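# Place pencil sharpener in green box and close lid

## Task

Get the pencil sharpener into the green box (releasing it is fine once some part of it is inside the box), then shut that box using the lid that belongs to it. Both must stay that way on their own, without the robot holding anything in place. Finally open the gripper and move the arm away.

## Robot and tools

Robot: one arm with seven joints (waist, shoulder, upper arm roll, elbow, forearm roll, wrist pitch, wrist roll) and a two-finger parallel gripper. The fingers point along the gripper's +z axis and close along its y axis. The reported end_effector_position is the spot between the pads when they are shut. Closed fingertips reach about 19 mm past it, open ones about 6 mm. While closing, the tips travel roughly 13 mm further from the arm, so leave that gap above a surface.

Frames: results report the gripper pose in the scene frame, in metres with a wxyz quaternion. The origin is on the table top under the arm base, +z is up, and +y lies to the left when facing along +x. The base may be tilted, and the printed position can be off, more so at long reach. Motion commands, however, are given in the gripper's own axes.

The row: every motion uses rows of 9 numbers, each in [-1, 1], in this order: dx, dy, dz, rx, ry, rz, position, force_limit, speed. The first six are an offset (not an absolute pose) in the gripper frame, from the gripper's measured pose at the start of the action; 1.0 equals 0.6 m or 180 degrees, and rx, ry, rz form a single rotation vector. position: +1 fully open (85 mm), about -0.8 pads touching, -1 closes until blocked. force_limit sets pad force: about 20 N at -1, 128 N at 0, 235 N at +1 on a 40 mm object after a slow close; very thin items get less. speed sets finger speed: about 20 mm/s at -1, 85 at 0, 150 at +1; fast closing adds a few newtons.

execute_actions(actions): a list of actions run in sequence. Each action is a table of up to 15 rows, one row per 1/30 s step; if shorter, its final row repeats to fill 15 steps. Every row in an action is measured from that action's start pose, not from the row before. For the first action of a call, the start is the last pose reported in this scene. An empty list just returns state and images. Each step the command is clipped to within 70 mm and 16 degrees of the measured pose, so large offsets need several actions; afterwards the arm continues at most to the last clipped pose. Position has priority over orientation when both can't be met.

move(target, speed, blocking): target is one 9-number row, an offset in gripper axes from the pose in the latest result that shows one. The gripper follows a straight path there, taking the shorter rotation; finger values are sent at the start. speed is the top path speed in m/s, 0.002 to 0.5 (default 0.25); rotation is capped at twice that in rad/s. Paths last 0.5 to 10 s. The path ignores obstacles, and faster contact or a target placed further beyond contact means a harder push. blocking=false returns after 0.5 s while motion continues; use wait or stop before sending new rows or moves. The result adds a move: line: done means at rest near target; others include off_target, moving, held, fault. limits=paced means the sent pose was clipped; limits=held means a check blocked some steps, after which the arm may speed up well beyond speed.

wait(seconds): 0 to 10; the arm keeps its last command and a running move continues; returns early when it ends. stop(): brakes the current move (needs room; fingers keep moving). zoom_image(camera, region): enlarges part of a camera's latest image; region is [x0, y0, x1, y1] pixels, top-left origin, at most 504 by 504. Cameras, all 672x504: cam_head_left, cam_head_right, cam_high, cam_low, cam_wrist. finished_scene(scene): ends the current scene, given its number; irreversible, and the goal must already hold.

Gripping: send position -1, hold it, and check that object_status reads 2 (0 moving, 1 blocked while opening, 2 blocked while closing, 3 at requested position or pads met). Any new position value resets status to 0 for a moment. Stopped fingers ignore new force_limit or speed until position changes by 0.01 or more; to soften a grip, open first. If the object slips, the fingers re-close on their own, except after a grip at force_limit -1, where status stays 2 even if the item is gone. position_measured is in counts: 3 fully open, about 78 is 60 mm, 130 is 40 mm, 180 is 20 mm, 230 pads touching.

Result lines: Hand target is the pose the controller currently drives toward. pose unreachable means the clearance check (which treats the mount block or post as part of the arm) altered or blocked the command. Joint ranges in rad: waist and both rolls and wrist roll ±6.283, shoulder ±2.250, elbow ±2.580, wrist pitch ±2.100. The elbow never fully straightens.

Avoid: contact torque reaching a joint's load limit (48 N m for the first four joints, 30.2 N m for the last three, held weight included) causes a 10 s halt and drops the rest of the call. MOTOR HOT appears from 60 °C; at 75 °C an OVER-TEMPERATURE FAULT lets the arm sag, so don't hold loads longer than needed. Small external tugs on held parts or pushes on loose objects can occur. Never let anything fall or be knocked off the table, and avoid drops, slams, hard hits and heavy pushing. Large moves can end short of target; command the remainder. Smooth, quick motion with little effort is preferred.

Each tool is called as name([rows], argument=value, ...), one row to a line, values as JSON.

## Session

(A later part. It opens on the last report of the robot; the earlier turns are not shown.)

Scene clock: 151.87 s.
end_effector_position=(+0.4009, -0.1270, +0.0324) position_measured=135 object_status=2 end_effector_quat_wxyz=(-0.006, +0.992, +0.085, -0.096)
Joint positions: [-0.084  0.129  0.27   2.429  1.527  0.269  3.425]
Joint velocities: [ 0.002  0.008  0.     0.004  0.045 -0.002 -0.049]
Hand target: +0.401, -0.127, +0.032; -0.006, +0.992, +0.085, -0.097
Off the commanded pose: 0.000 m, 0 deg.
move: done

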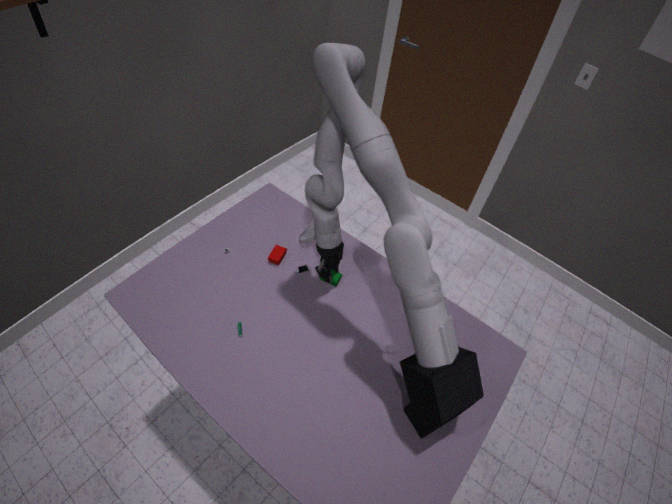

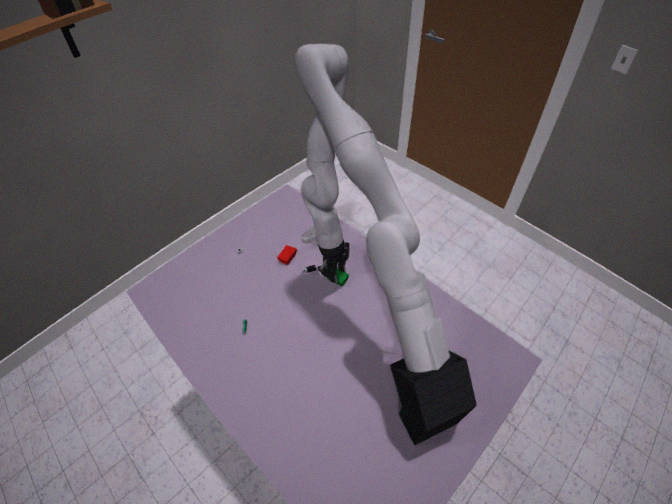

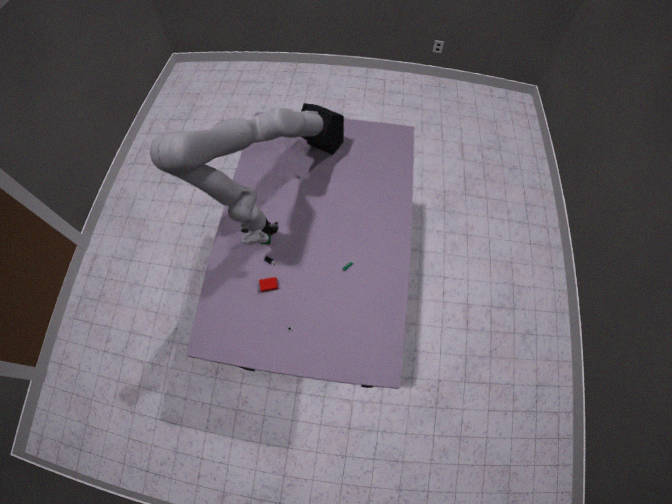

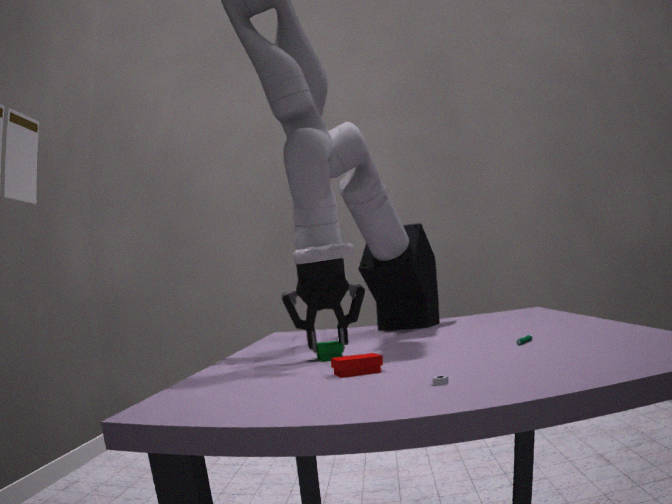

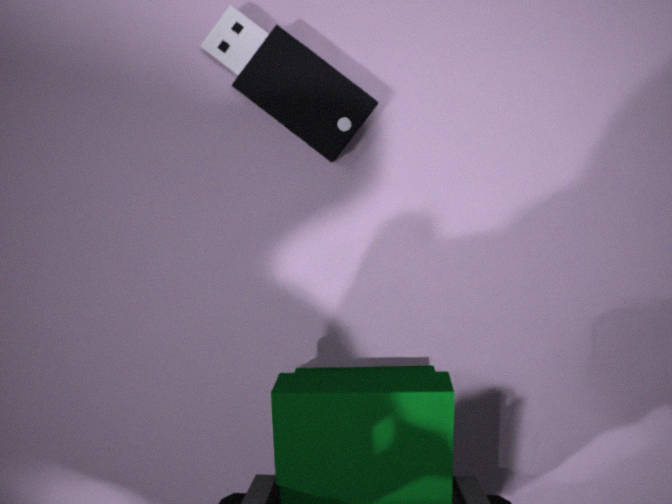

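move(target=[0.001,0,0.004,0,0,0,-1,-0.6,-0.5], speed=0.01)

move(target=[0,0,0,0,0,0,0.3,-0.6,-0.8])

wait(seconds=1.5)

move(target=[-0.03,0,-0.15,0,0,0,0.3,-0.6,-0.5], speed=0.12)

zoom_image(camera="cam_low", region=[260,290,400,390])

Scene clock: 158.07 s.
end_effector_position=(+0.4010, -0.1269, +0.0302) position_measured=135 object_status=2 end_effector_quat_wxyz=(-0.006, +0.992, +0.084, -0.096)
Joint positions: [-0.08   0.137  0.271  2.428  1.553  0.265  3.4  ]
Joint velocities: [ 0.001  0.001 -0.001  0.001  0.008 -0.001 -0.009]
Hand target: +0.401, -0.127, +0.030; -0.006, +0.992, +0.085, -0.096
Off the commanded pose: 0.000 m, 0 deg.
move: done

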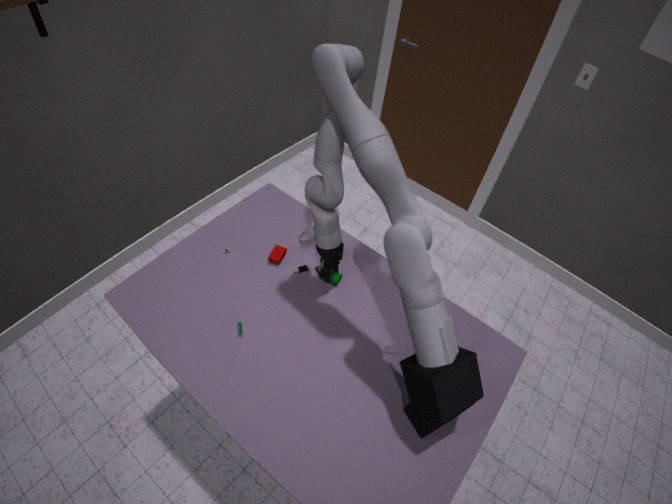

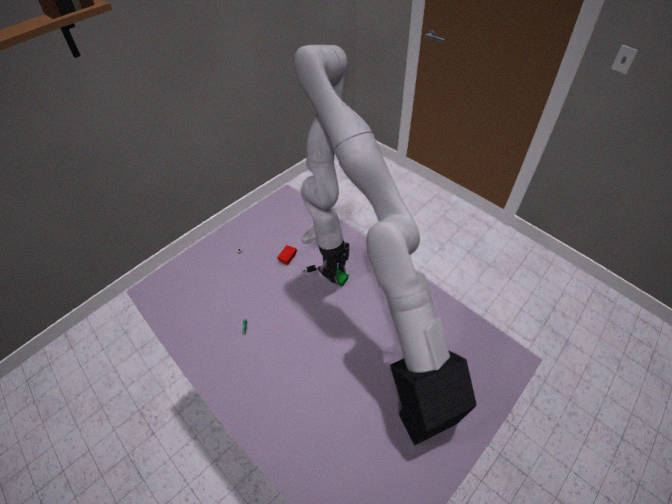

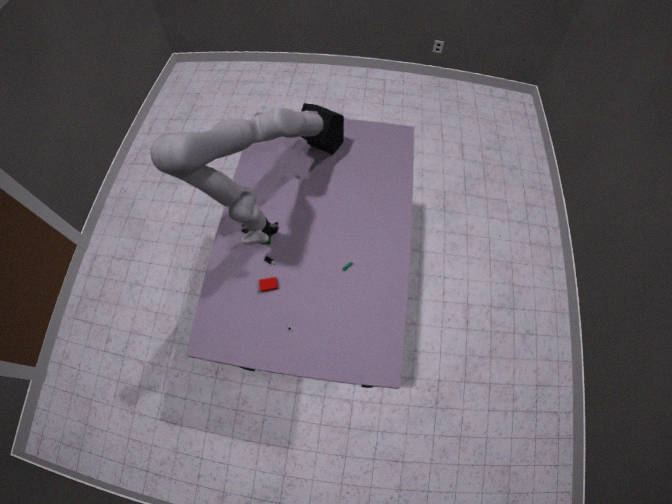

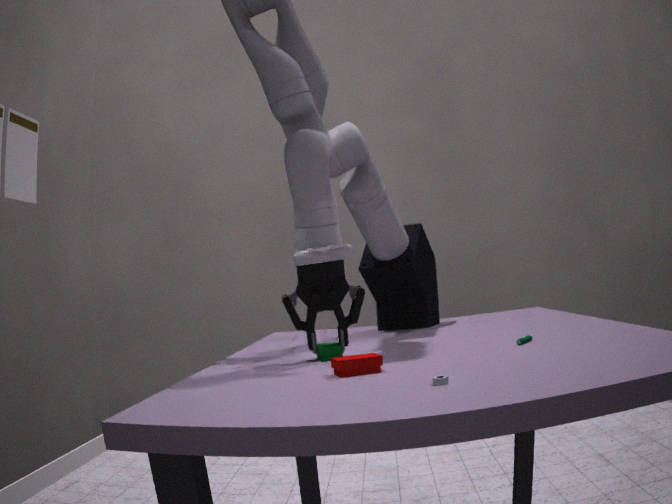

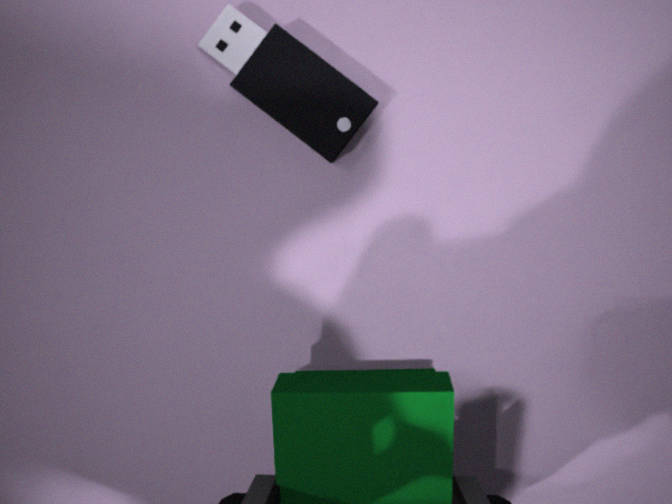

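Scene clock: 158.87 s.
end_effector_position=(+0.4010, -0.1269, +0.0302) position_measured=91 object_status=0 end_effector_quat_wxyz=(-0.006, +0.992, +0.084, -0.096)
Joint positions: [-0.08   0.137  0.271  2.428  1.553  0.265  3.4  ]
Joint velocities: [-0.    -0.    -0.    -0.    -0.001  0.001  0.001]
Hand target: +0.401, -0.127, +0.030; -0.006, +0.992, +0.084, -0.096
Off the commanded pose: 0.000 m, 0 deg.
move: done

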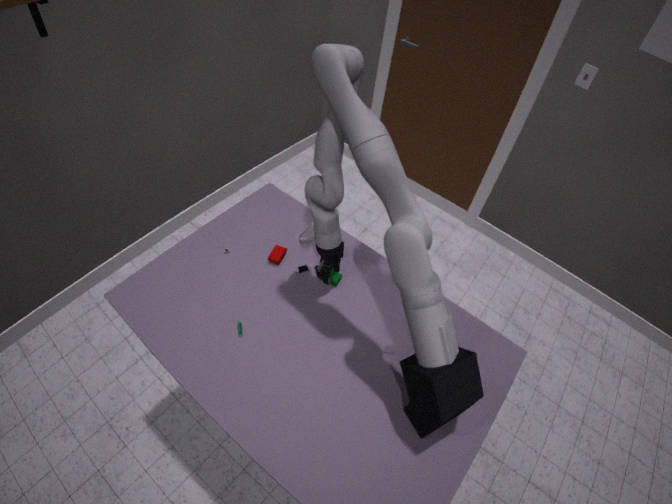

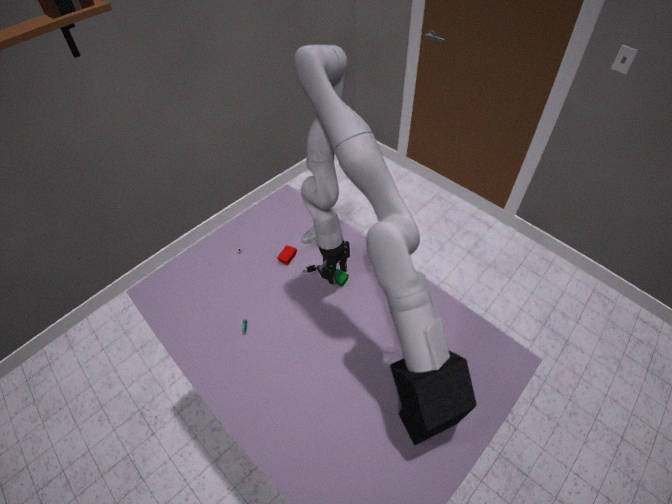

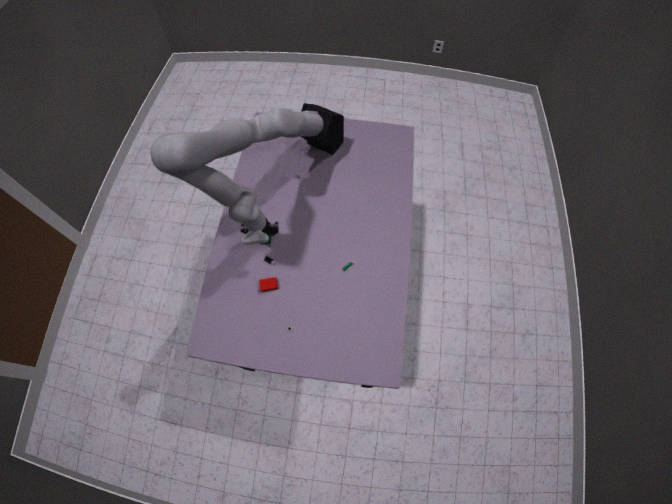

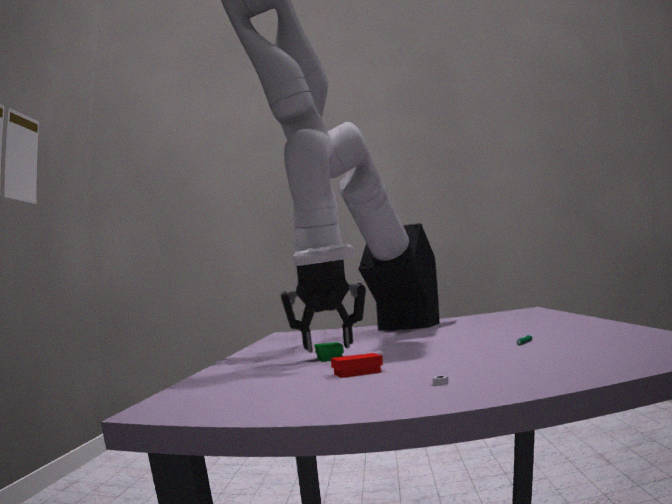

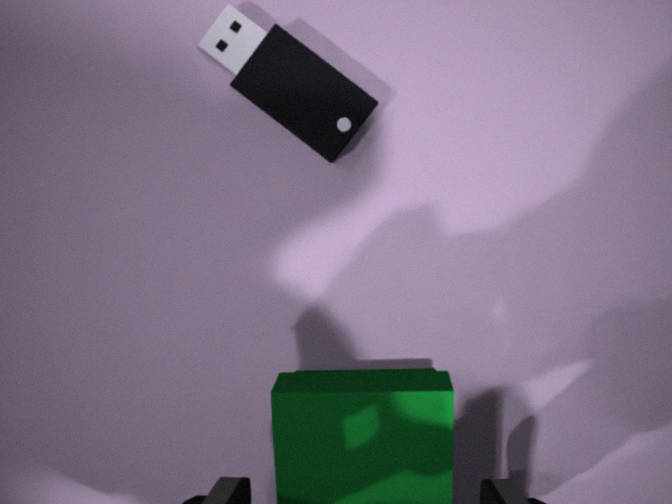

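Scene clock: 160.37 s.
end_effector_position=(+0.4010, -0.1269, +0.0302) position_measured=91 object_status=3 end_effector_quat_wxyz=(-0.006, +0.992, +0.084, -0.096)
Joint positions: [-0.08   0.137  0.271  2.428  1.553  0.265  3.4  ]
Joint velocities: [ 0.    -0.    -0.001  0.     0.     0.    -0.001]
Hand target: +0.401, -0.127, +0.030; -0.006, +0.992, +0.084, -0.096
Off the commanded pose: 0.000 m, 0 deg.
wait: 1.50 s; at rest by 0.17 s

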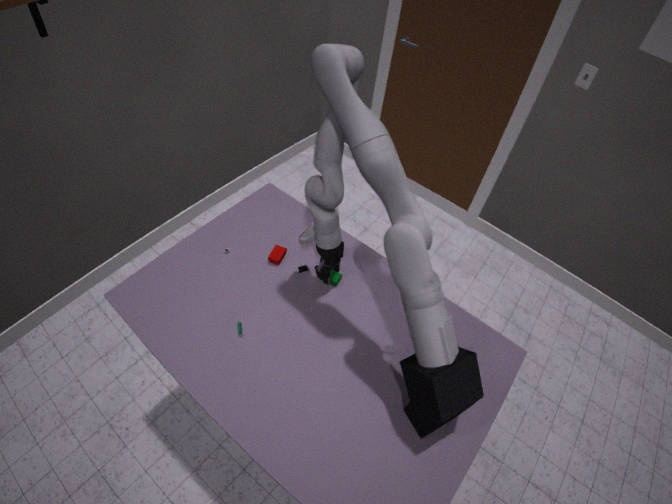

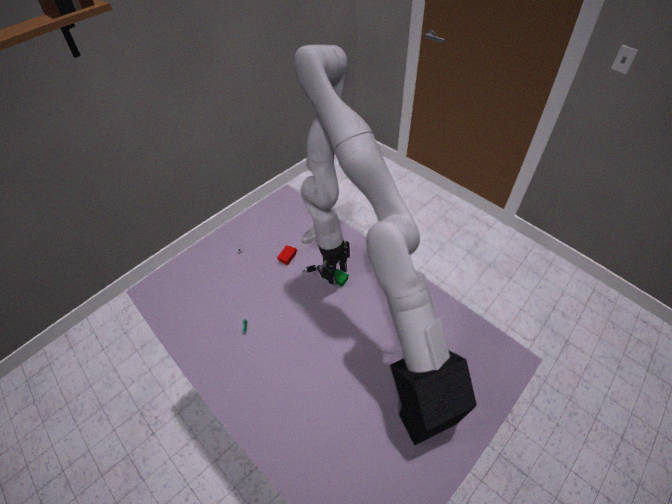

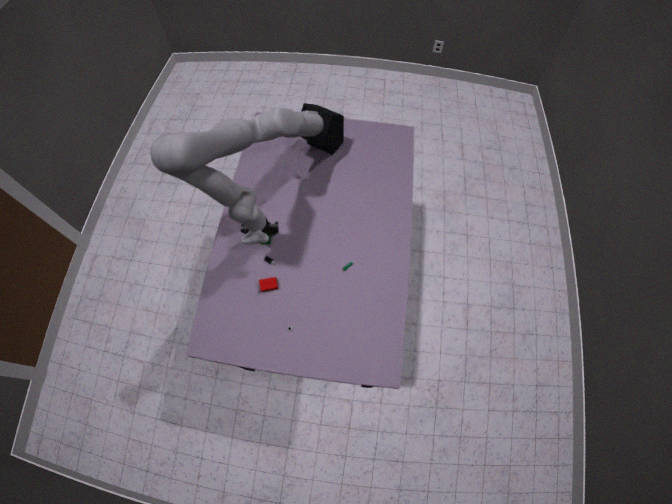

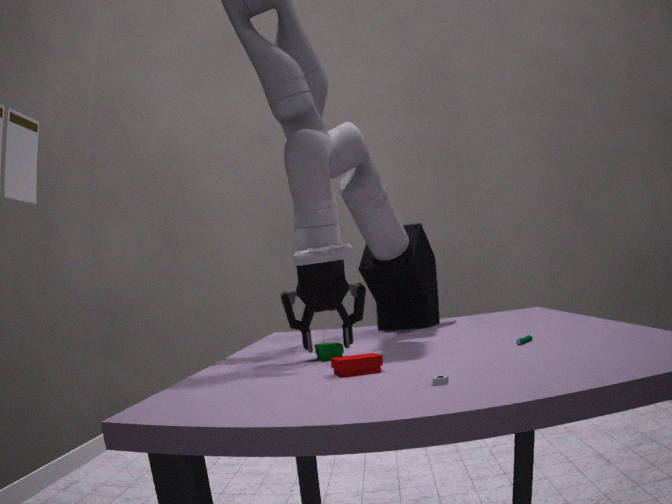

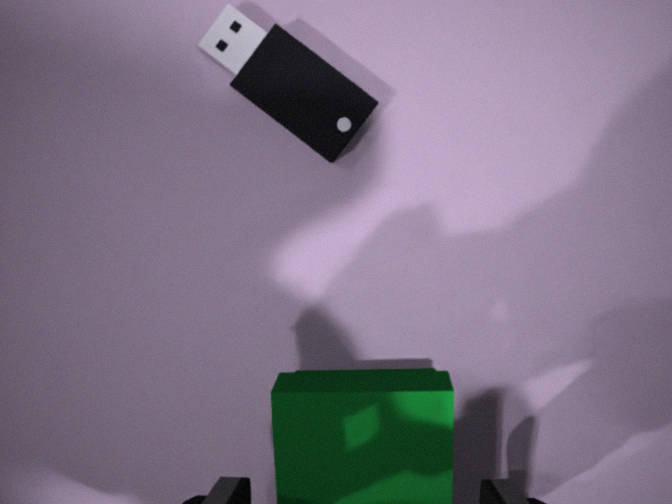

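Scene clock: 161.63 s.
end_effector_position=(+0.4004, -0.1292, +0.1217) position_measured=91 object_status=3 end_effector_quat_wxyz=(-0.006, +0.992, +0.084, -0.097)
Joint positions: [-0.209 -0.205  0.187  2.436  0.896  0.575  3.989]
Joint velocities: [-0.002 -0.005 -0.001 -0.003 -0.006  0.001  0.008]
Hand target: +0.401, -0.129, +0.122; -0.007, +0.992, +0.084, -0.096
Off the commanded pose: 0.001 m, 0 deg.
move: done

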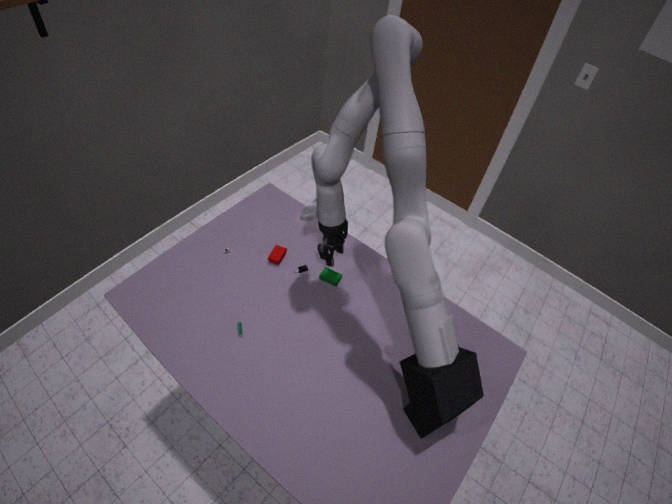

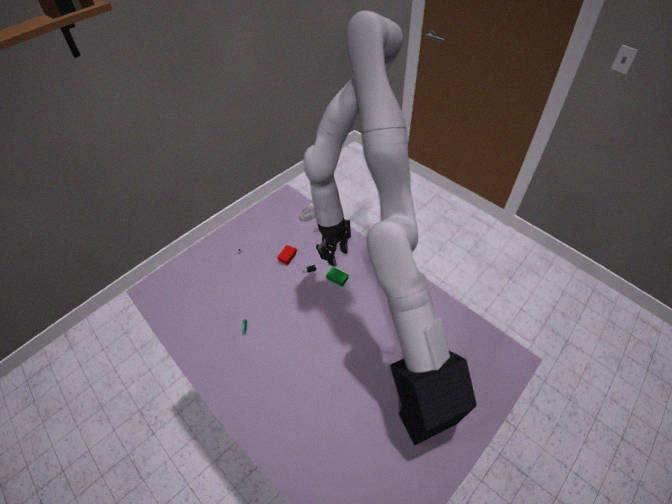

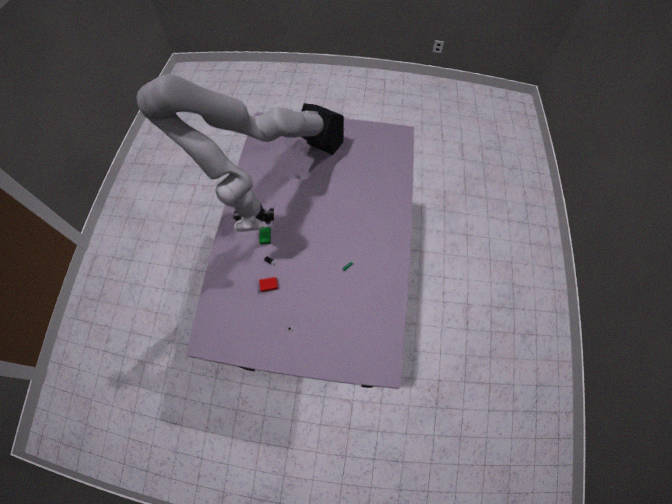

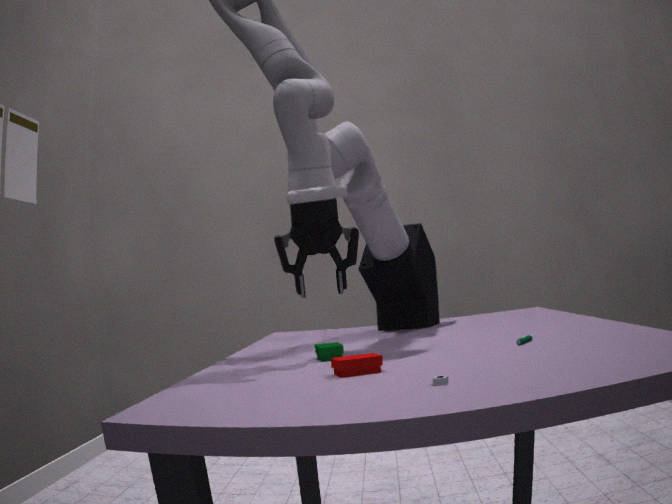

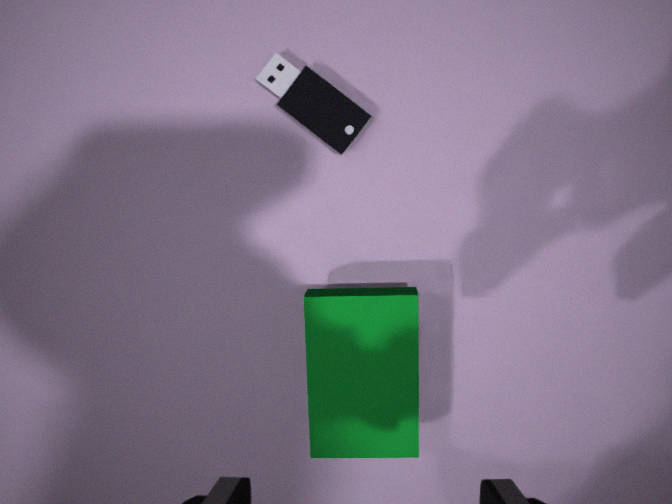

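Region (260, 290, 400, 390) of cam_low's 672x504 image, scaled by 3.600, with more detail than that image has; it fills the top 360 rows of this view, and the rest is white.

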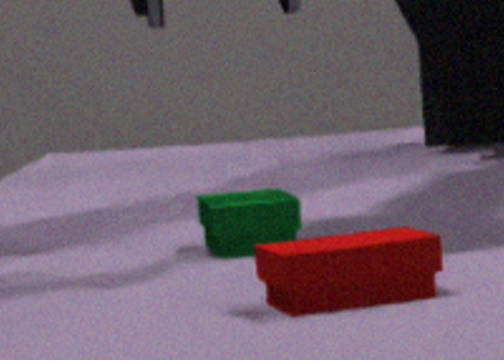

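finished_scene(scene=2)

The scene is finished: the task was done.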